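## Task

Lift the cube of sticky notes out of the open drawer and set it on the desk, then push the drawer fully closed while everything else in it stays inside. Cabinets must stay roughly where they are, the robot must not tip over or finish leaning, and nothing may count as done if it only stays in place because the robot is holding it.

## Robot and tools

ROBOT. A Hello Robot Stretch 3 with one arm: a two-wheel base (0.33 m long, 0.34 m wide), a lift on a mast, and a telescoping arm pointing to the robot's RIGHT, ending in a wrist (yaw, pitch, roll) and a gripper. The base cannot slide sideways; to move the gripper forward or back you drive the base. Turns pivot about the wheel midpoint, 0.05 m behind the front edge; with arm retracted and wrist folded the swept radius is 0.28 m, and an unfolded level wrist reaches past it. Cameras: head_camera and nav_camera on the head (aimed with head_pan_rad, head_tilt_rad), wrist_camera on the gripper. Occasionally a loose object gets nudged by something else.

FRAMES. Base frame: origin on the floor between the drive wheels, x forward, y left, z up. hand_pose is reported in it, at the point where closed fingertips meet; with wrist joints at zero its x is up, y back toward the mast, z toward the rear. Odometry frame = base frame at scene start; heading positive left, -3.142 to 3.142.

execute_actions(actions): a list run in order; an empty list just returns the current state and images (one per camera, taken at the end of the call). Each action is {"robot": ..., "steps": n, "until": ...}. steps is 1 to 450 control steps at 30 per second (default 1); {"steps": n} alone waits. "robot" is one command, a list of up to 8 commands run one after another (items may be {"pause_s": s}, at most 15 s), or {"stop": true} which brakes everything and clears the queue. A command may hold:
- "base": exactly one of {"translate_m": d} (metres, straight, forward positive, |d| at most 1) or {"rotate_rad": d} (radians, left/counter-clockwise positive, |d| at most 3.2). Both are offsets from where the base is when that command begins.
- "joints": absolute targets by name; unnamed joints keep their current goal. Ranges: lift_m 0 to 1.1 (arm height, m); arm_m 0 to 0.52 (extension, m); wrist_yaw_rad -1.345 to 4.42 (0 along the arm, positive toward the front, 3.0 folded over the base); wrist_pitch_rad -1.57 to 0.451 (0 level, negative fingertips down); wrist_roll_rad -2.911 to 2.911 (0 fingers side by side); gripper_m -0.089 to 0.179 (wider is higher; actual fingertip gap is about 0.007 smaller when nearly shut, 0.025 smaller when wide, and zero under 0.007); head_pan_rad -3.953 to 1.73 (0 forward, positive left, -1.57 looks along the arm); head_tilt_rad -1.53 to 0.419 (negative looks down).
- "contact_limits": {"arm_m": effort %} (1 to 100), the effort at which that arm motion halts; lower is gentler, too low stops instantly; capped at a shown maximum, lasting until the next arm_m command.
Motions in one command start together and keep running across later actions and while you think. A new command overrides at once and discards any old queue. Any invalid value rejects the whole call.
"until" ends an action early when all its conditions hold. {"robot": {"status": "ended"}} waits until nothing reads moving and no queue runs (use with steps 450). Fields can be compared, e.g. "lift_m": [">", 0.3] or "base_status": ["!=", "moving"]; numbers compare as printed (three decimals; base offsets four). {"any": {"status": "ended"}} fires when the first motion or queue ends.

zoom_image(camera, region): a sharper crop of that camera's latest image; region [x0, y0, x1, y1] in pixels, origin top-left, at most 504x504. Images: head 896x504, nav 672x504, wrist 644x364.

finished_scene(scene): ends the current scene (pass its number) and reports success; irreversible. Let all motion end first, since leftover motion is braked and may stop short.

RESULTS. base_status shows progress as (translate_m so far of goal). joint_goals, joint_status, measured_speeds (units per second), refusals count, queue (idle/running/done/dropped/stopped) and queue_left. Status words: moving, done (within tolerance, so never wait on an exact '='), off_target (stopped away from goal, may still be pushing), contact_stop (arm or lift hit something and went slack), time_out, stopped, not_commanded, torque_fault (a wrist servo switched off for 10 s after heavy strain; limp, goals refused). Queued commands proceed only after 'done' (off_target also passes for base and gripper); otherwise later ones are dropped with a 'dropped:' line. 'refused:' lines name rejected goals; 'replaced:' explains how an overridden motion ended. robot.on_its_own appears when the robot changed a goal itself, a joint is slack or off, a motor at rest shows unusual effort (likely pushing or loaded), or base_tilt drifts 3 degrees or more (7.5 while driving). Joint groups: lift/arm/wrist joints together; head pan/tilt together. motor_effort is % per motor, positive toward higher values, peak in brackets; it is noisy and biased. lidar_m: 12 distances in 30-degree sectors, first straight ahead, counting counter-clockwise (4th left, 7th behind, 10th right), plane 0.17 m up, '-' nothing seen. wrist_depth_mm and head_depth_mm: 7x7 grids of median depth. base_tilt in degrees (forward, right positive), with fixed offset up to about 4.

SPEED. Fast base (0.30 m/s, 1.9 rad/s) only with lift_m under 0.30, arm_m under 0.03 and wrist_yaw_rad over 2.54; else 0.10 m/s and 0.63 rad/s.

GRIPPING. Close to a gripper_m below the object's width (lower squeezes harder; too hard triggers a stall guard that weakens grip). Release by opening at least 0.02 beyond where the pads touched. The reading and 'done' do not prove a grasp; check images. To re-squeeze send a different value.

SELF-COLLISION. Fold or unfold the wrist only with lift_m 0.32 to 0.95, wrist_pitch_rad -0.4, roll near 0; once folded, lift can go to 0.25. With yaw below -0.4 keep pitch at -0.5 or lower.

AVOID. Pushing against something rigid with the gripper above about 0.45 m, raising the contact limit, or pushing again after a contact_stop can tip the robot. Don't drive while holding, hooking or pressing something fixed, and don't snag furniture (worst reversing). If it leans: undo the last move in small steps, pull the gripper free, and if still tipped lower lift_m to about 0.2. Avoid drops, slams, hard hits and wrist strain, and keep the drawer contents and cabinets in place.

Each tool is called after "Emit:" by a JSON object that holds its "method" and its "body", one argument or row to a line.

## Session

Emit:
{"method": "execute_actions", "body": {
  "actions": [
    {"robot":{"joints":{"head_tilt_rad":-0.4}},"steps":150,"until":{"robot":{"status":"ended"}}}
  ]
}}

Scene clock: 0.80 s.
robot.base_odometry: x=+0.000 y=+0.000 heading=+0.000 (m, m, rad; robot's odometry frame)
robot.turned_by_wheels: +0.000 (rad since the last result)
robot.turned_by_imu: +0.000 (rad since the last result)
robot.base_tilt: forward=-1.6 right=+0.2 (deg)
robot.lidar_m: 1.92 1.87 1.95 1.98 1.77 1.43 2.84 2.47 2.36 1.88 1.32 1.37
robot.head_depth_mm: 2030 2192 2363 2522 2191 1676 1343 / 1915 2057 2260 2470 2218 1673 1356 / 1802 1954 2113 2338 2186 1674 1351 / 1727 1852 2015 2181 2212 1668 1348 / 1649 1774 1914 2066 2169 1660 1346 / 1595 1696 1815 1949 2079 1672 1344 / 1524 1620 1736 1862 1999 1666 1339
robot.base_status: not_commanded
robot.joint_positions: lift_m=+0.394 arm_m=+0.002 wrist_yaw_rad=+3.004 wrist_pitch_rad=-0.359 wrist_roll_rad=-0.006 gripper_m=+0.037 head_pan_rad=-0.012 head_tilt_rad=-0.395
robot.joint_goals: lift_m=+0.394 arm_m=+0.002 wrist_yaw_rad=+3.004 wrist_pitch_rad=-0.359 wrist_roll_rad=-0.006 gripper_m=+0.037 head_pan_rad=-0.012 head_tilt_rad=-0.400
robot.joint_status: lift_m=not_commanded arm_m=not_commanded wrist_yaw_rad=not_commanded wrist_pitch_rad=not_commanded wrist_roll_rad=not_commanded gripper_m=not_commanded head_pan_rad=not_commanded head_tilt_rad=done
robot.measured_speeds: translate_m=+0.000 rotate_rad=+0.000 lift_m=+0.000 arm_m=+0.000 wrist_yaw_rad=+0.000 wrist_pitch_rad=+0.000 wrist_roll_rad=+0.000 head_pan_rad=+0.000 head_tilt_rad=+0.000
robot: refusals=0 queue=done queue_left=0
robot.motor_effort: left_wheel=-1(1) right_wheel=+0(1) lift_m=+26(26) arm_m=+0(0) wrist_yaw_rad=+0(1) wrist_pitch_rad=+4(5) wrist_roll_rad=+0(0) gripper_m=-1(0) head_pan_rad=+0(0) head_tilt_rad=-3(35) (%)
robot.hand_pose: x=+0.0105 y=+0.0827 z=+0.4202 quat_wxyz=(+0.174, +0.700, +0.079, +0.688) (m; robot's base frame)
robot.wrist_depth_mm: - - - - - - - / - - - - - - - / - - - - - - - / - - - - - - - / 805 825 - 814 855 818 829 / 673 691 - 687 680 662 667 / 575 590 579 585 581 571 573
pictures: head_camera (sideways: a quarter turn clockwise sets it upright), nav_camera (sideways: a quarter turn counterclockwise sets it upright), wrist_camera
camera_calibration (this result's frames):
head_camera: T_world_to_cam=[[-0.404139, -0.0233683, -0.914399, 1.21357], [-0.0345788, 0.999349, -0.0102564, 0.0205231], [0.914044, 0.0274738, -0.404684, 0.480938], [0, 0, 0, 1]] pos_world=[0.0515635, -0.00536381, 1.30453]
nav_camera: T_world_to_cam=[[0.429427, -0.000867279, 0.903101, -1.13618], [0.0210829, -0.999717, -0.010985, 0.0708054], [0.902855, 0.0237573, -0.429288, 0.507779], [0, 0, 0, 1]] pos_world=[0.0279637, 0.0577366, 1.24485]
wrist_camera: T_world_to_cam=[[0.991068, -0.132457, -0.0154563, 0.0115707], [-0.0833665, -0.524922, -0.847058, 0.430065], [0.104085, 0.84078, -0.531276, 0.316998], [0, 0, 0, 1]] pos_world=[-0.00860912, -0.0392425, 0.532883]
Images, in order (width x height): head_camera 896x504, nav_camera 672x504, wrist_camera 644x364.

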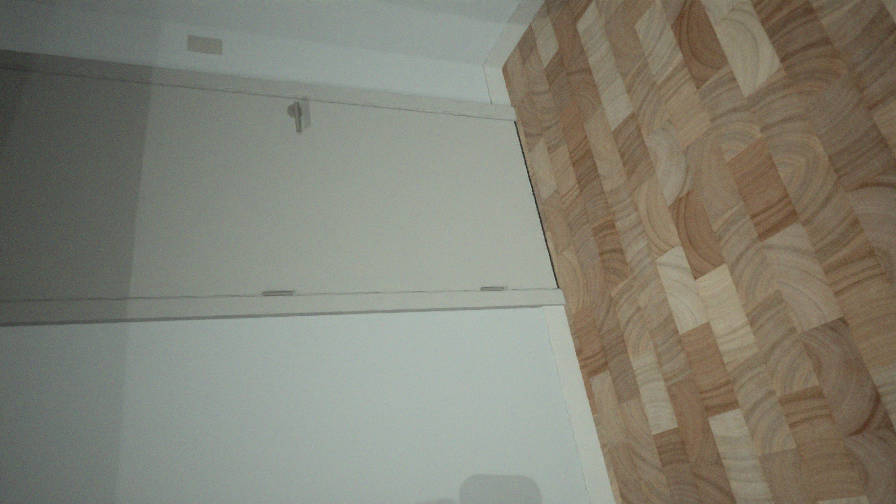

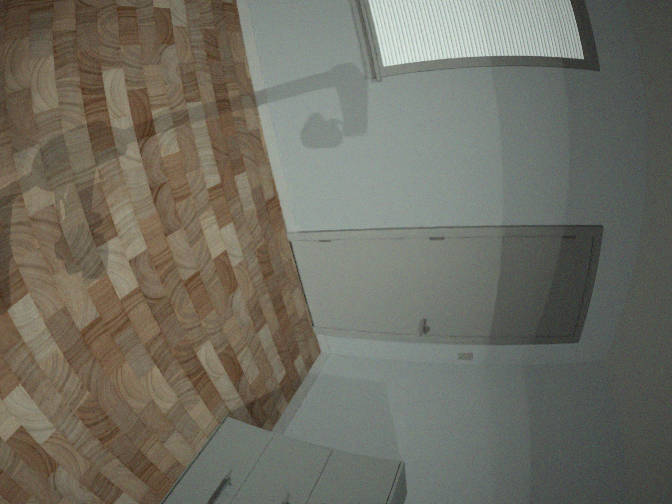

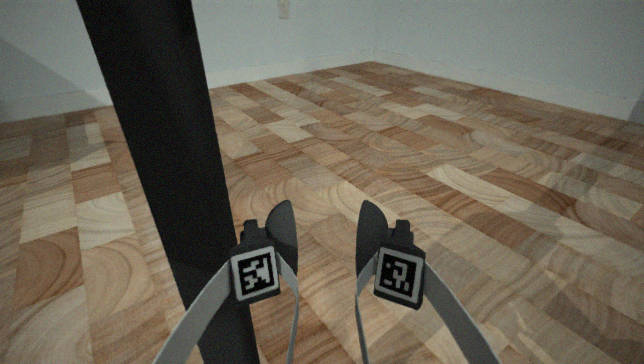

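Emit:
{"method": "execute_actions", "body": {
  "actions": [
    {"robot":{"joints":{"head_pan_rad":-3.5,"lift_m":0.27,"wrist_pitch_rad":-0.4}},"steps":150,"until":{"robot":{"status":"ended"}}}
  ]
}}

Scene clock: 3.00 s.
robot.base_odometry: x=+0.000 y=+0.000 heading=+0.000 (m, m, rad; robot's odometry frame)
robot.turned_by_wheels: +0.000 (rad since the last result)
robot.turned_by_imu: +0.000 (rad since the last result)
robot.base_tilt: forward=-1.5 right=+0.2 (deg)
robot.lidar_m: 1.92 1.87 1.96 1.99 1.77 1.43 2.83 2.47 2.36 1.88 1.32 1.37
robot.head_depth_mm: 1770 1881 1980 1664 1562 1649 1351 / 1907 2027 2166 1707 1523 1683 1348 / 2075 2239 2383 2510 1943 1688 1346 / 2297 2479 2667 2864 2101 1679 1341 / 2522 2744 2974 3070 2170 1658 1344 / 2782 3045 3120 3034 2192 1658 1346 / 2669 2831 2852 3081 2216 1665 1343
robot.base_status: not_commanded
robot.joint_positions: lift_m=+0.270 arm_m=+0.002 wrist_yaw_rad=+3.004 wrist_pitch_rad=-0.414 wrist_roll_rad=-0.006 gripper_m=+0.037 head_pan_rad=-3.493 head_tilt_rad=-0.395
robot.joint_goals: lift_m=+0.270 arm_m=+0.002 wrist_yaw_rad=+3.004 wrist_pitch_rad=-0.400 wrist_roll_rad=-0.006 gripper_m=+0.037 head_pan_rad=-3.500 head_tilt_rad=-0.400
robot.joint_status: lift_m=done arm_m=not_commanded wrist_yaw_rad=not_commanded wrist_pitch_rad=done wrist_roll_rad=not_commanded gripper_m=not_commanded head_pan_rad=done head_tilt_rad=done
robot.measured_speeds: translate_m=+0.000 rotate_rad=+0.000 lift_m=+0.000 arm_m=+0.000 wrist_yaw_rad=+0.000 wrist_pitch_rad=+0.000 wrist_roll_rad=+0.000 head_pan_rad=+0.000 head_tilt_rad=+0.000
robot: refusals=0 queue=done queue_left=0
robot.motor_effort: left_wheel=-1(0) right_wheel=+0(0) lift_m=+22(26) arm_m=+0(1) wrist_yaw_rad=+1(0) wrist_pitch_rad=+5(7) wrist_roll_rad=+0(0) gripper_m=-1(0) head_pan_rad=-6(61) head_tilt_rad=-2(3) (%)
robot.hand_pose: x=+0.0096 y=+0.0761 z=+0.2837 quat_wxyz=(+0.193, +0.698, +0.098, +0.683) (m; robot's base frame)
robot.wrist_depth_mm: - - - - - - - / - - - - - - - / 922 917 931 934 921 916 899 / 745 714 712 726 708 719 711 / 578 583 - 584 595 571 575 / 489 509 - - 485 483 488 / - - - - 422 420 423
pictures: head_camera (sideways: a quarter turn clockwise sets it upright), nav_camera (sideways: a quarter turn counterclockwise sets it upright), wrist_camera
camera_calibration (this result's frames):
head_camera: T_world_to_cam=[[0.389234, -0.112469, -0.914247, 1.20854], [-0.2997, -0.953978, -0.0102388, 0.0221174], [-0.87102, 0.277986, -0.405028, 0.492275], [0, 0, 0, 1]] pos_world=[-0.0349935, 0.0201769, 1.30451]
nav_camera: T_world_to_cam=[[-0.40502, 0.143733, 0.902939, -1.13088], [0.312558, 0.949835, -0.0109976, 0.0690437], [-0.859224, 0.277767, -0.429627, 0.51897], [0, 0, 0, 1]] pos_world=[-0.0336985, -0.0471879, 1.24484]
wrist_camera: T_world_to_cam=[[0.990944, -0.13336, -0.0156892, 0.00961612], [-0.0897358, -0.57077, -0.816192, 0.305653], [0.0998921, 0.810208, -0.577568, 0.265539], [0, 0, 0, 1]] pos_world=[-0.00862622, -0.0394014, 0.402989]
Images, in order (width x height): head_camera 896x504, nav_camera 672x504, wrist_camera 644x364.

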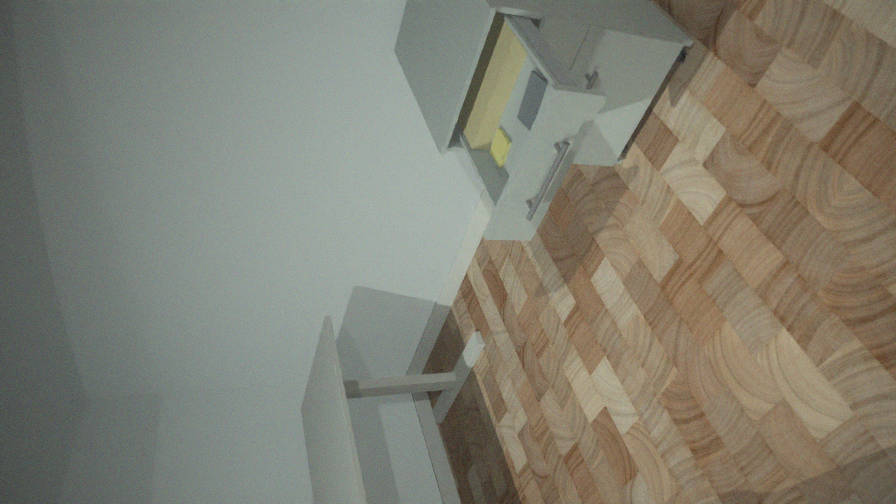

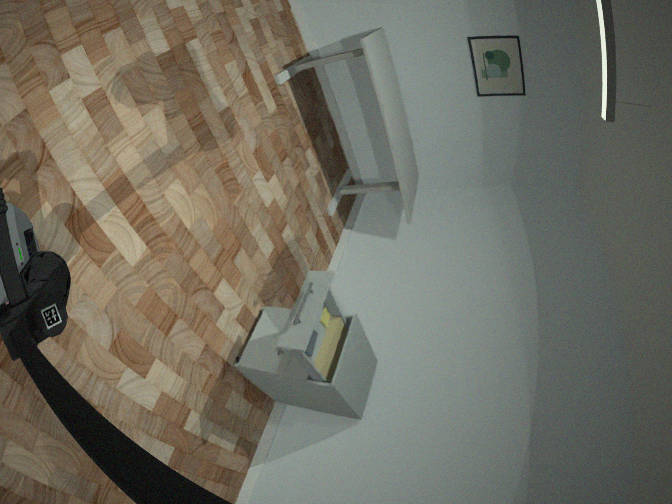

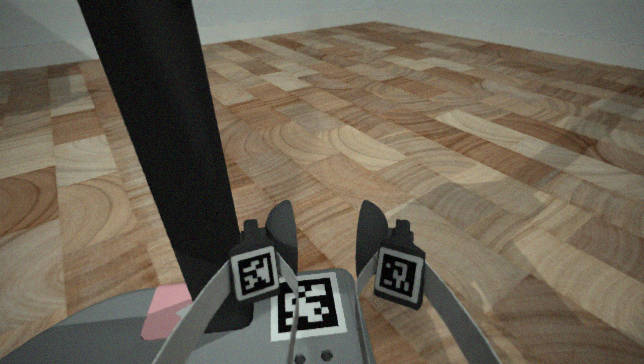

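Emit:
{"method": "execute_actions", "body": {
  "actions": [
    {"robot":[{"base":{"rotate_rad":-0.169},"joints":{"head_pan_rad":-1.57,"head_tilt_rad":-0.9}},{"base":{"translate_m":-1.0}},{"base":{"rotate_rad":-2.49}},{"base":{"translate_m":0.05},"joints":{"lift_m":0.85}},{"joints":{"wrist_yaw_rad":0}},{"joints":{"wrist_pitch_rad":-1.5,"gripper_m":0.14,"arm_m":0.33}}],"steps":450,"until":{"robot":{"status":"ended"}}},
    {"steps":450,"until":{"robot":{"status":"ended"}}}
  ]
}}

Scene clock: 24.43 s.
robot.base_odometry: x=-1.030 y=+0.145 heading=-2.659 (m, m, rad; robot's odometry frame)
robot.turned_by_wheels: -2.659 (rad since the last result)
robot.turned_by_imu: -2.704 (rad since the last result)
robot.base_tilt: forward=-1.5 right=+0.2 (deg)
robot.lidar_m: 1.62 2.11 2.04 2.44 2.10 2.81 2.70 1.90 0.74 0.71 1.36 1.83
robot.head_depth_mm: 1146 1301 - - 800 1220 1094 / 1143 - 934 961 808 1220 1108 / 1156 - - 959 773 1227 1115 / 1153 1242 991 932 814 1229 1123 / 1164 1351 1662 1616 1373 1227 1098 / 1166 1359 1662 1628 1412 1229 1096 / 1166 1363 1651 1645 1411 1241 1101
robot.base_status: done (translate_m +0.0500 of +0.0500)
robot.joint_positions: lift_m=+0.850 arm_m=+0.330 wrist_yaw_rad=+0.001 wrist_pitch_rad=-1.496 wrist_roll_rad=-0.006 gripper_m=+0.140 head_pan_rad=-1.577 head_tilt_rad=-0.889
robot.joint_goals: lift_m=+0.850 arm_m=+0.330 wrist_yaw_rad=+0.000 wrist_pitch_rad=-1.500 wrist_roll_rad=-0.006 gripper_m=+0.140 head_pan_rad=-1.570 head_tilt_rad=-0.900
robot.joint_status: lift_m=done arm_m=done wrist_yaw_rad=done wrist_pitch_rad=done wrist_roll_rad=not_commanded gripper_m=done head_pan_rad=done head_tilt_rad=done
robot.measured_speeds: translate_m=+0.000 rotate_rad=+0.000 lift_m=+0.000 arm_m=+0.000 wrist_yaw_rad=+0.000 wrist_pitch_rad=+0.000 wrist_roll_rad=+0.000 head_pan_rad=+0.000 head_tilt_rad=+0.000
robot: refusals=0 queue=done queue_left=0
robot.motor_effort: left_wheel=+2(12) right_wheel=-3(11) lift_m=+29(30) arm_m=+6(3) wrist_yaw_rad=-2(2) wrist_pitch_rad=-2(4) wrist_roll_rad=+0(0) gripper_m=-1(84) head_pan_rad=+4(61) head_tilt_rad=-6(41) (%)
robot.hand_pose: x=-0.0216 y=-0.4696 z=+0.7313 quat_wxyz=(+0.520, +0.483, -0.516, -0.480) (m; robot's base frame)
robot.wrist_depth_mm: 876 881 350 345 353 353 345 / 856 880 360 360 348 345 344 / 907 905 370 362 367 364 336 / 927 922 374 377 372 370 364 / 947 939 379 378 377 354 360 / 925 - 280 281 280 - 277 / 962 978 963 985 942 931 938
pictures: head_camera (sideways: a quarter turn clockwise sets it upright), nav_camera (sideways: a quarter turn counterclockwise sets it upright), wrist_camera
camera_calibration (this result's frames):
head_camera: T_world_to_cam=[[-0.0237456, 0.78961, -0.61315, 0.81856], [0.999102, 0.0402684, 0.0131648, -0.0162733], [0.0350856, -0.612287, -0.789857, 0.98736], [0, 0, 0, 1]] pos_world=[0.00105368, -0.0411395, 1.28199]
nav_camera: T_world_to_cam=[[-0.000278379, -0.806625, 0.591063, -0.72683], [-0.999508, -0.0183094, -0.0254576, 0.0958608], [0.0313568, -0.590779, -0.806224, 1.00342], [0, 0, 0, 1]] pos_world=[0.0641474, 0.00827399, 1.24102]
wrist_camera: T_world_to_cam=[[-0.999881, 0.0115562, -0.0102383, -0.00421496], [0.0101672, 0.991896, 0.126645, 0.403203], [0.0116189, 0.126526, -0.991895, 0.949347], [0, 0, 0, 1]] pos_world=[-0.0193442, -0.520004, 0.890546]
Images, in order (width x height): head_camera 896x504, nav_camera 672x504, wrist_camera 644x364.

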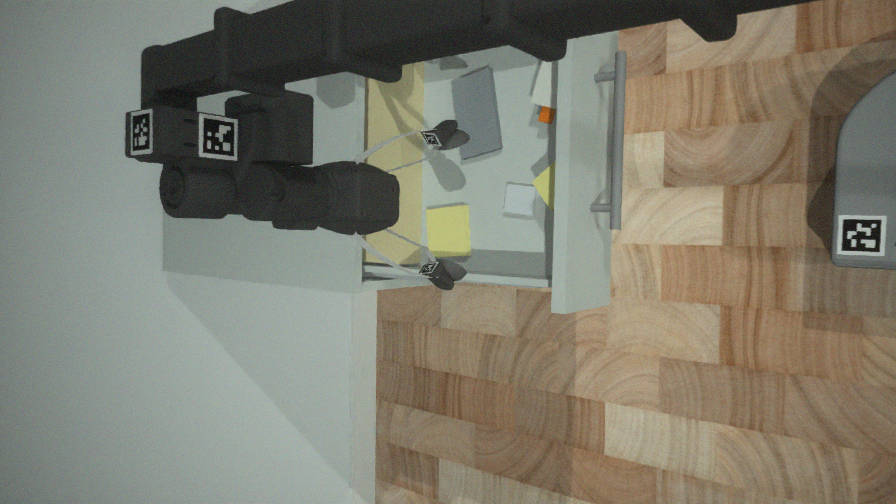

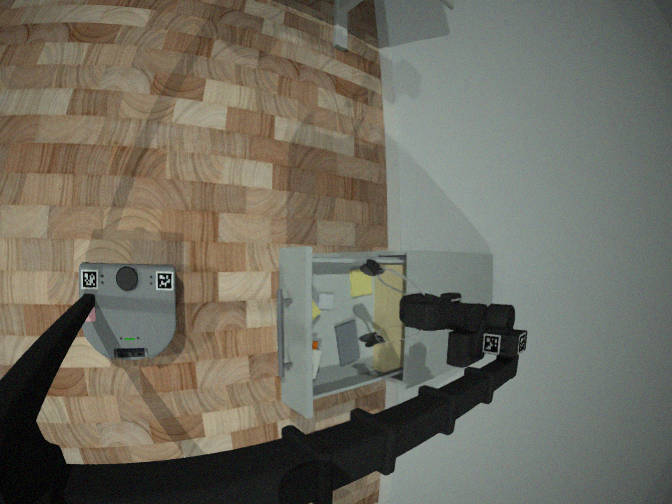

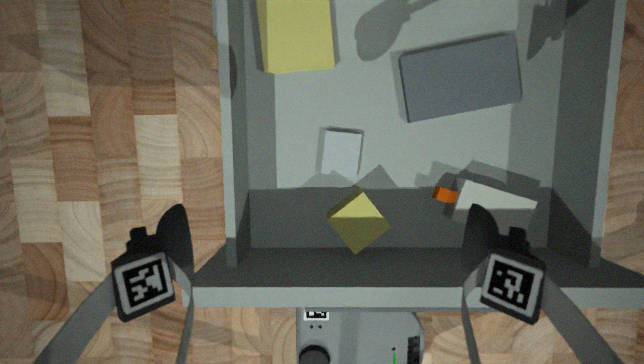

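Emit:
{"method": "execute_actions", "body": {
  "actions": [
    {"robot":{"base":{"translate_m":-0.028},"joints":{"arm_m":0.30,"wrist_roll_rad":-0.63,"gripper_m":0.085,"lift_m":0.77}},"steps":150,"until":{"robot":{"status":"ended"}}}
  ]
}}

Scene clock: 26.23 s.
robot.base_odometry: x=-1.005 y=+0.158 heading=-2.659 (m, m, rad; robot's odometry frame)
robot.turned_by_wheels: +0.000 (rad since the last result)
robot.turned_by_imu: +0.000 (rad since the last result)
robot.base_tilt: forward=-1.7 right=+0.3 (deg)
robot.lidar_m: 1.65 2.15 2.06 2.44 2.05 2.79 2.67 1.90 0.74 0.71 1.36 1.84
robot.head_depth_mm: 1151 1335 1523 1666 - - - / 1148 1184 - 929 806 1230 1105 / 1152 1189 - 923 776 1230 1119 / 1160 1199 992 948 784 1224 1121 / 1159 1350 1603 1578 1354 1219 1097 / 1164 1362 1650 1632 1402 1232 1099 / 1159 1369 1649 1633 1409 1232 1101
robot.base_status: done (translate_m -0.0280 of -0.0280)
robot.joint_positions: lift_m=+0.770 arm_m=+0.300 wrist_yaw_rad=+0.001 wrist_pitch_rad=-1.496 wrist_roll_rad=-0.625 gripper_m=+0.085 head_pan_rad=-1.577 head_tilt_rad=-0.889
robot.joint_goals: lift_m=+0.770 arm_m=+0.300 wrist_yaw_rad=+0.000 wrist_pitch_rad=-1.500 wrist_roll_rad=-0.630 gripper_m=+0.085 head_pan_rad=-1.570 head_tilt_rad=-0.900
robot.joint_status: lift_m=done arm_m=done wrist_yaw_rad=done wrist_pitch_rad=done wrist_roll_rad=done gripper_m=done head_pan_rad=done head_tilt_rad=done
robot.measured_speeds: translate_m=+0.000 rotate_rad=+0.000 lift_m=+0.000 arm_m=+0.000 wrist_yaw_rad=+0.000 wrist_pitch_rad=+0.000 wrist_roll_rad=+0.000 head_pan_rad=+0.000 head_tilt_rad=+0.000
robot: refusals=0 queue=done queue_left=0
robot.motor_effort: left_wheel=+1(5) right_wheel=-3(8) lift_m=+23(27) arm_m=-6(7) wrist_yaw_rad=-1(1) wrist_pitch_rad=-2(2) wrist_roll_rad=-3(3) gripper_m=+0(82) head_pan_rad=+4(4) head_tilt_rad=-7(7) (%)
robot.hand_pose: x=-0.0215 y=-0.4405 z=+0.6515 quat_wxyz=(+0.653, +0.606, -0.333, -0.310) (m; robot's base frame)
robot.wrist_depth_mm: 750 736 270 274 275 279 279 / 769 753 277 279 283 283 290 / 773 258 283 280 287 283 293 / 779 196 289 287 295 298 300 / 799 809 226 258 301 305 297 / 851 828 195 231 310 312 276 / 865 861 - 200 261 301 286
pictures: head_camera (sideways: a quarter turn clockwise sets it upright), nav_camera (sideways: a quarter turn counterclockwise sets it upright), wrist_camera
camera_calibration (this result's frames):
head_camera: T_world_to_cam=[[-0.0237456, 0.78961, -0.61315, 0.81856], [0.999102, 0.0402684, 0.0131648, -0.0162733], [0.0350856, -0.612287, -0.789857, 0.98736], [0, 0, 0, 1]] pos_world=[0.00105368, -0.0411395, 1.28199]
nav_camera: T_world_to_cam=[[-0.000278379, -0.806625, 0.591063, -0.72683], [-0.999508, -0.0183094, -0.0254576, 0.0958608], [0.0313568, -0.590779, -0.806224, 1.00342], [0, 0, 0, 1]] pos_world=[0.0641474, 0.00827398, 1.24102]
wrist_camera: T_world_to_cam=[[-0.821223, -0.569677, 0.0325731, -0.285373], [-0.560584, 0.816134, 0.140255, 0.285884], [-0.106484, 0.0969204, -0.98958, 0.849482], [0, 0, 0, 1]] pos_world=[0.0163629, -0.478222, 0.809829]
Images, in order (width x height): head_camera 896x504, nav_camera 672x504, wrist_camera 644x364.

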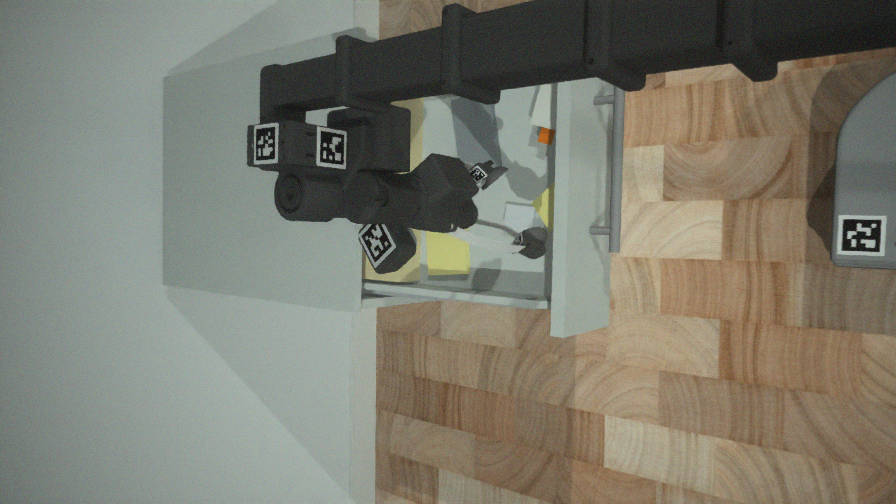

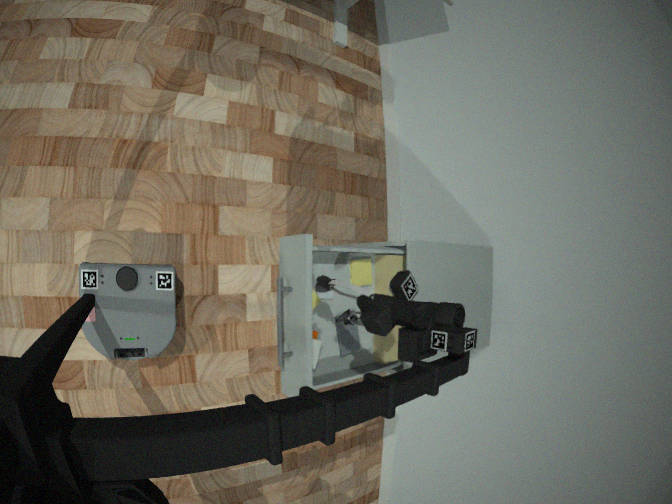

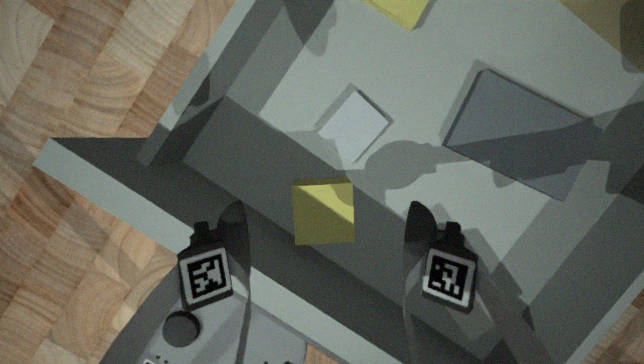

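Emit:
{"method": "execute_actions", "body": {
  "actions": [
    {"robot":[{"joints":{"arm_m":0.305,"gripper_m":0.072}},{"joints":{"lift_m":0.715}}],"steps":150,"until":{"robot":{"status":"ended"}}}
  ]
}}

Scene clock: 28.27 s.
robot.base_odometry: x=-1.005 y=+0.158 heading=-2.659 (m, m, rad; robot's odometry frame)
robot.turned_by_wheels: +0.000 (rad since the last result)
robot.turned_by_imu: +0.000 (rad since the last result)
robot.base_tilt: forward=-1.7 right=+0.3 (deg)
robot.lidar_m: 1.66 2.14 2.05 2.44 2.04 2.79 2.67 1.90 0.74 0.71 1.36 1.84
robot.head_depth_mm: 1146 1328 1488 1575 1337 - - / 1154 1188 1013 - 771 1224 1102 / 1146 1191 1018 - 773 1230 1119 / 1160 1197 993 934 786 1224 1116 / 1160 1361 1593 1594 1352 1227 1097 / 1166 1357 1648 1617 1404 1228 1099 / 1159 1376 1655 1642 1404 1236 1102
robot.base_status: done (translate_m -0.0280 of -0.0280)
robot.joint_positions: lift_m=+0.715 arm_m=+0.305 wrist_yaw_rad=+0.001 wrist_pitch_rad=-1.496 wrist_roll_rad=-0.625 gripper_m=+0.072 head_pan_rad=-1.577 head_tilt_rad=-0.889
robot.joint_goals: lift_m=+0.715 arm_m=+0.305 wrist_yaw_rad=+0.000 wrist_pitch_rad=-1.500 wrist_roll_rad=-0.630 gripper_m=+0.072 head_pan_rad=-1.570 head_tilt_rad=-0.900
robot.joint_status: lift_m=done arm_m=done wrist_yaw_rad=done wrist_pitch_rad=done wrist_roll_rad=done gripper_m=done head_pan_rad=done head_tilt_rad=done
robot.measured_speeds: translate_m=+0.000 rotate_rad=+0.000 lift_m=+0.000 arm_m=+0.000 wrist_yaw_rad=+0.000 wrist_pitch_rad=+0.000 wrist_roll_rad=+0.000 head_pan_rad=+0.000 head_tilt_rad=+0.000
robot: refusals=0 queue=done queue_left=0
robot.motor_effort: left_wheel=+2(2) right_wheel=-2(3) lift_m=+22(23) arm_m=+5(8) wrist_yaw_rad=-1(2) wrist_pitch_rad=-2(2) wrist_roll_rad=-3(3) gripper_m=-1(57) head_pan_rad=+5(5) head_tilt_rad=-6(7) (%)
robot.hand_pose: x=-0.0215 y=-0.4446 z=+0.5965 quat_wxyz=(+0.653, +0.606, -0.333, -0.310) (m; robot's base frame)
robot.wrist_depth_mm: 711 713 201 223 225 227 228 / 711 191 224 226 229 228 234 / 737 193 228 229 234 227 228 / 157 197 235 235 239 241 233 / 130 155 225 203 245 245 248 / 776 132 168 214 250 252 253 / 810 810 138 178 255 229 249
pictures: head_camera (sideways: a quarter turn clockwise sets it upright), nav_camera (sideways: a quarter turn counterclockwise sets it upright), wrist_camera
camera_calibration (this result's frames):
head_camera: T_world_to_cam=[[-0.0237457, 0.78961, -0.61315, 0.81856], [0.999102, 0.0402685, 0.0131648, -0.0162733], [0.0350857, -0.612287, -0.789857, 0.98736], [0, 0, 0, 1]] pos_world=[0.00105369, -0.0411395, 1.28199]
nav_camera: T_world_to_cam=[[-0.000278283, -0.806625, 0.591063, -0.72683], [-0.999508, -0.0183095, -0.0254576, 0.0958608], [0.0313568, -0.590779, -0.806224, 1.00342], [0, 0, 0, 1]] pos_world=[0.0641474, 0.00827399, 1.24102]
wrist_camera: T_world_to_cam=[[-0.821182, -0.569736, 0.0325675, -0.285932], [-0.560641, 0.816091, 0.140272, 0.296904], [-0.106496, 0.0969302, -0.989577, 0.795452], [0, 0, 0, 1]] pos_world=[0.0163665, -0.48231, 0.754826]
Images, in order (width x height): head_camera 896x504, nav_camera 672x504, wrist_camera 644x364.

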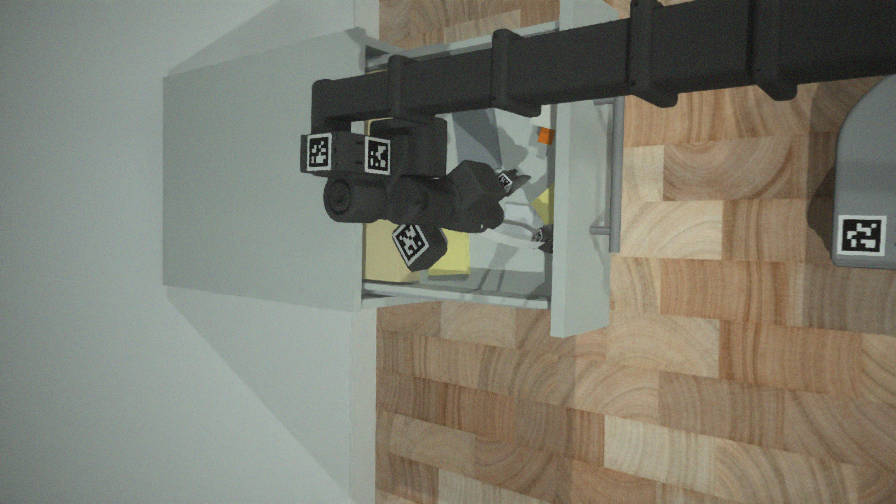

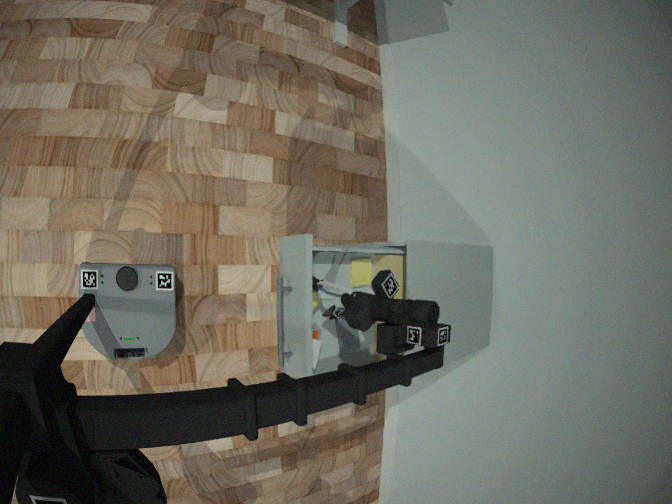

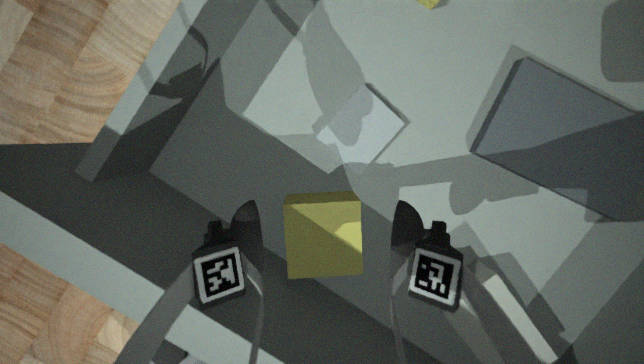

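Inside. Floor ≈0.52 → lift 0.663.

Emit:
{"method": "execute_actions", "body": {
  "actions": [
    {"robot":{"joints":{"lift_m":0.664}},"steps":150,"until":{"robot":{"status":"ended"}}}
  ]
}}

Scene clock: 29.53 s.
robot.base_odometry: x=-1.005 y=+0.158 heading=-2.659 (m, m, rad; robot's odometry frame)
robot.turned_by_wheels: +0.000 (rad since the last result)
robot.turned_by_imu: +0.000 (rad since the last result)
robot.base_tilt: forward=-1.6 right=+0.3 (deg)
robot.lidar_m: 1.66 2.15 2.05 2.44 2.04 2.79 2.67 1.90 0.74 0.71 1.35 1.84
robot.head_depth_mm: 1152 1339 1476 1515 807 1219 - / 1151 1191 988 - 811 1215 1107 / 1148 1197 986 - 772 1224 1125 / 1154 1193 986 965 782 1229 1121 / 1170 1357 1592 1596 1350 1228 1096 / 1166 1361 1655 1638 1404 1236 1103 / 1177 1366 1656 1637 1406 1234 1104
robot.base_status: done (translate_m -0.0280 of -0.0280)
robot.joint_positions: lift_m=+0.664 arm_m=+0.305 wrist_yaw_rad=+0.001 wrist_pitch_rad=-1.496 wrist_roll_rad=-0.625 gripper_m=+0.072 head_pan_rad=-1.577 head_tilt_rad=-0.889
robot.joint_goals: lift_m=+0.664 arm_m=+0.305 wrist_yaw_rad=+0.000 wrist_pitch_rad=-1.500 wrist_roll_rad=-0.630 gripper_m=+0.072 head_pan_rad=-1.570 head_tilt_rad=-0.900
robot.joint_status: lift_m=done arm_m=done wrist_yaw_rad=done wrist_pitch_rad=done wrist_roll_rad=done gripper_m=done head_pan_rad=done head_tilt_rad=done
robot.measured_speeds: translate_m=+0.000 rotate_rad=+0.000 lift_m=+0.000 arm_m=+0.000 wrist_yaw_rad=+0.000 wrist_pitch_rad=+0.000 wrist_roll_rad=+0.000 head_pan_rad=+0.000 head_tilt_rad=+0.000
robot: refusals=0 queue=done queue_left=0
robot.motor_effort: left_wheel=+2(2) right_wheel=-3(2) lift_m=+22(23) arm_m=+5(5) wrist_yaw_rad=-1(1) wrist_pitch_rad=-2(2) wrist_roll_rad=-2(2) gripper_m=-1(1) head_pan_rad=+4(4) head_tilt_rad=-6(6) (%)
robot.hand_pose: x=-0.0215 y=-0.4446 z=+0.5455 quat_wxyz=(+0.653, +0.606, -0.333, -0.310) (m; robot's base frame)
robot.wrist_depth_mm: 660 128 172 173 176 177 179 / 120 149 175 178 179 180 175 / 131 177 179 179 177 184 177 / 145 180 183 185 186 189 182 / 129 156 186 151 190 194 196 / 108 124 169 154 196 197 199 / 94 104 131 167 200 177 203
pictures: head_camera (sideways: a quarter turn clockwise sets it upright), nav_camera (sideways: a quarter turn counterclockwise sets it upright), wrist_camera
camera_calibration (this result's frames):
head_camera: T_world_to_cam=[[-0.0237458, 0.78961, -0.61315, 0.81856], [0.999102, 0.0402686, 0.0131648, -0.0162733], [0.0350858, -0.612287, -0.789857, 0.98736], [0, 0, 0, 1]] pos_world=[0.00105369, -0.0411395, 1.28199]
nav_camera: T_world_to_cam=[[-0.000278187, -0.806625, 0.591063, -0.72683], [-0.999508, -0.0183096, -0.0254576, 0.0958608], [0.0313569, -0.590779, -0.806224, 1.00342], [0, 0, 0, 1]] pos_world=[0.0641474, 0.008274, 1.24102]
wrist_camera: T_world_to_cam=[[-0.821182, -0.569737, 0.0325672, -0.284272], [-0.560642, 0.816091, 0.140272, 0.304058], [-0.106496, 0.0969306, -0.989577, 0.744986], [0, 0, 0, 1]] pos_world=[0.0163665, -0.482311, 0.703828]
Images, in order (width x height): head_camera 896x504, nav_camera 672x504, wrist_camera 644x364.

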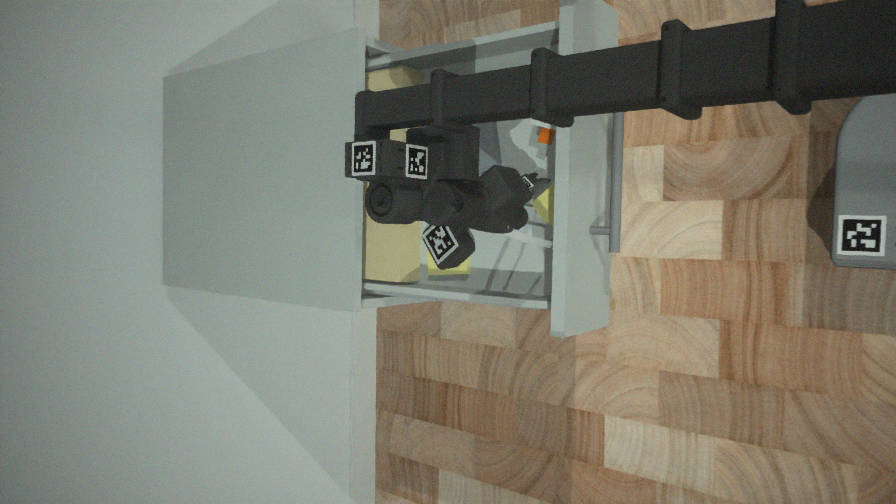

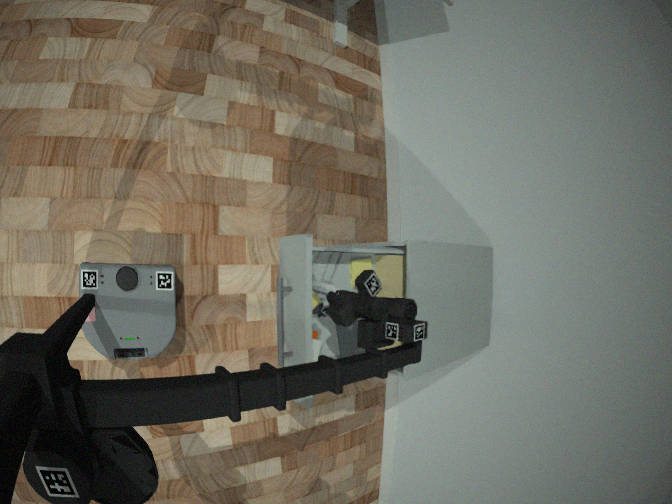

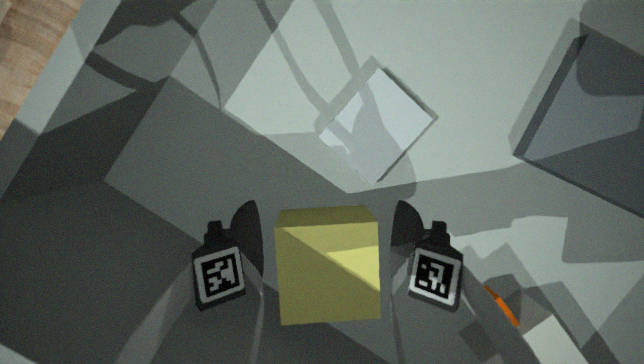

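Emit:
{"method": "execute_actions", "body": {
  "actions": [
    {"robot":[{"joints":{"gripper_m":0.015}},{"joints":{"lift_m":0.80}},{"joints":{"arm_m":0.08,"wrist_roll_rad":-2.9,"wrist_pitch_rad":-1.57}},{"joints":{"lift_m":0.37}},{"joints":{"arm_m":0.42},"contact_limits":{"arm_m":25}}],"steps":450,"until":{"robot":{"status":"ended"}}}
  ]
}}

Scene clock: 43.67 s.
robot.base_odometry: x=-1.005 y=+0.158 heading=-2.659 (m, m, rad; robot's odometry frame)
robot.turned_by_wheels: +0.000 (rad since the last result)
robot.turned_by_imu: +0.002 (rad since the last result)
robot.base_tilt: forward=-1.6 right=+0.2 (deg)
robot.lidar_m: 1.65 2.14 2.05 2.44 2.04 2.78 2.67 1.89 0.74 0.71 1.36 1.84
robot.head_depth_mm: 1149 1341 1477 1496 1390 1222 1092 / 1151 1187 984 1031 1367 1215 1105 / 1150 1189 988 905 1348 1225 1128 / 1159 1188 991 1031 1346 1232 1117 / 1163 1354 1587 1555 1397 1235 1093 / 1169 1372 1665 1623 1404 1236 1096 / 1165 1373 1653 1630 1406 1236 1099
robot.base_status: done (translate_m -0.0280 of -0.0280)
robot.joint_positions: lift_m=+0.370 arm_m=+0.419 wrist_yaw_rad=+0.001 wrist_pitch_rad=-1.562 wrist_roll_rad=-2.896 gripper_m=+0.016 head_pan_rad=-1.577 head_tilt_rad=-0.891
robot.joint_goals: lift_m=+0.370 arm_m=+0.420 wrist_yaw_rad=+0.000 wrist_pitch_rad=-1.570 wrist_roll_rad=-2.900 gripper_m=+0.015 head_pan_rad=-1.570 head_tilt_rad=-0.900
robot.joint_status: lift_m=done arm_m=done wrist_yaw_rad=done wrist_pitch_rad=done wrist_roll_rad=done gripper_m=done head_pan_rad=done head_tilt_rad=done
robot.measured_speeds: translate_m=+0.000 rotate_rad=+0.000 lift_m=+0.000 arm_m=+0.000 wrist_yaw_rad=+0.000 wrist_pitch_rad=+0.000 wrist_roll_rad=+0.000 head_pan_rad=+0.000 head_tilt_rad=+0.000
robot: refusals=0 queue=done queue_left=0
robot.motor_effort: left_wheel=+1(2) right_wheel=-3(4) lift_m=+25(30) arm_m=+6(18) wrist_yaw_rad=-1(2) wrist_pitch_rad=-3(2) wrist_roll_rad=-2(3) gripper_m=-17(88) head_pan_rad=+3(4) head_tilt_rad=-5(6) (%)
robot.contact_limits: arm_m 25 (drawing in: default 25, maximum 41; extending or still: default 34, maximum 55)
robot.hand_pose: x=-0.0213 y=-0.5423 z=+0.2523 quat_wxyz=(+0.559, +0.555, +0.437, +0.433) (m; robot's base frame)
robot.wrist_depth_mm: 380 377 381 378 371 375 376 / 393 389 386 388 385 386 395 / 405 402 403 403 398 403 398 / 423 424 417 416 421 416 420 / 437 433 428 147 425 433 434 / 454 446 449 150 379 450 445 / 471 468 461 337 321 298 463
pictures: head_camera (sideways: a quarter turn clockwise sets it upright), nav_camera (sideways: a quarter turn counterclockwise sets it upright), wrist_camera
camera_calibration (this result's frames):
head_camera: T_world_to_cam=[[-0.0237685, 0.79063, -0.611833, 0.816844], [0.999101, 0.0402828, 0.0132415, -0.0163731], [0.0351155, -0.610968, -0.790876, 0.988686], [0, 0, 0, 1]] pos_world=[0.00105538, -0.0411064, 1.28192]
nav_camera: T_world_to_cam=[[-0.000254586, -0.80761, 0.589717, -0.725077], [-0.999507, -0.0183034, -0.0254977, 0.0959129], [0.031386, -0.589433, -0.807207, 1.0047], [0, 0, 0, 1]] pos_world=[0.0641476, 0.00837756, 1.24103]
wrist_camera: T_world_to_cam=[[0.965386, -0.260675, -0.00881165, -0.114106], [-0.253272, -0.94497, 0.207086, -0.540319], [-0.0623088, -0.197686, -0.978283, 0.302646], [0, 0, 0, 1]] pos_world=[-0.00783375, -0.480501, 0.40696]
Images, in order (width x height): head_camera 896x504, nav_camera 672x504, wrist_camera 644x364.

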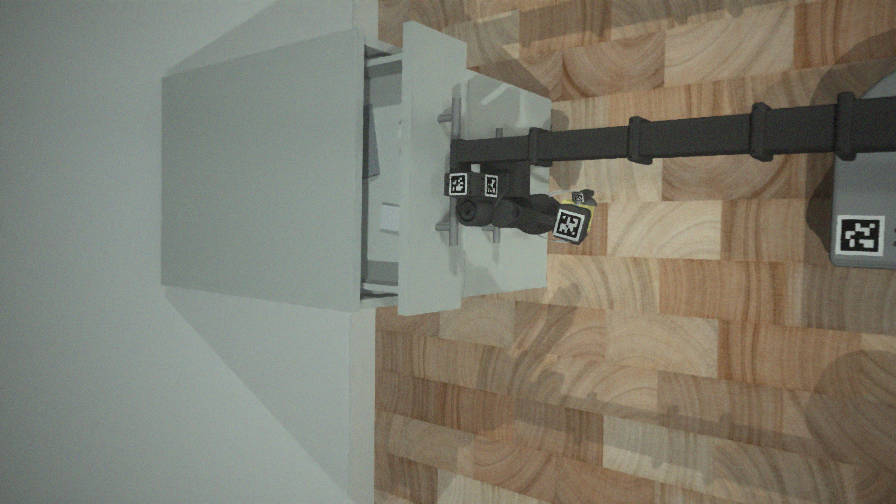

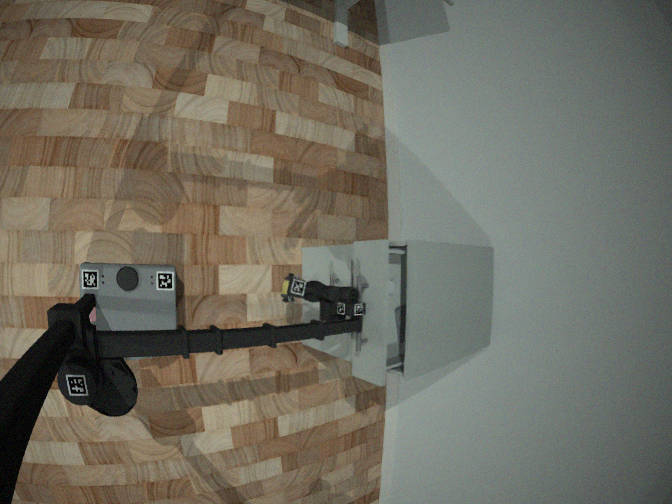

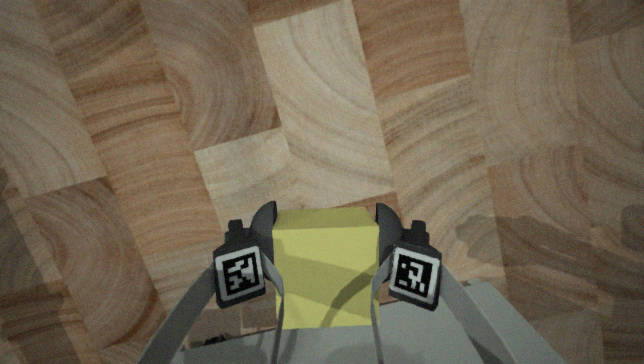

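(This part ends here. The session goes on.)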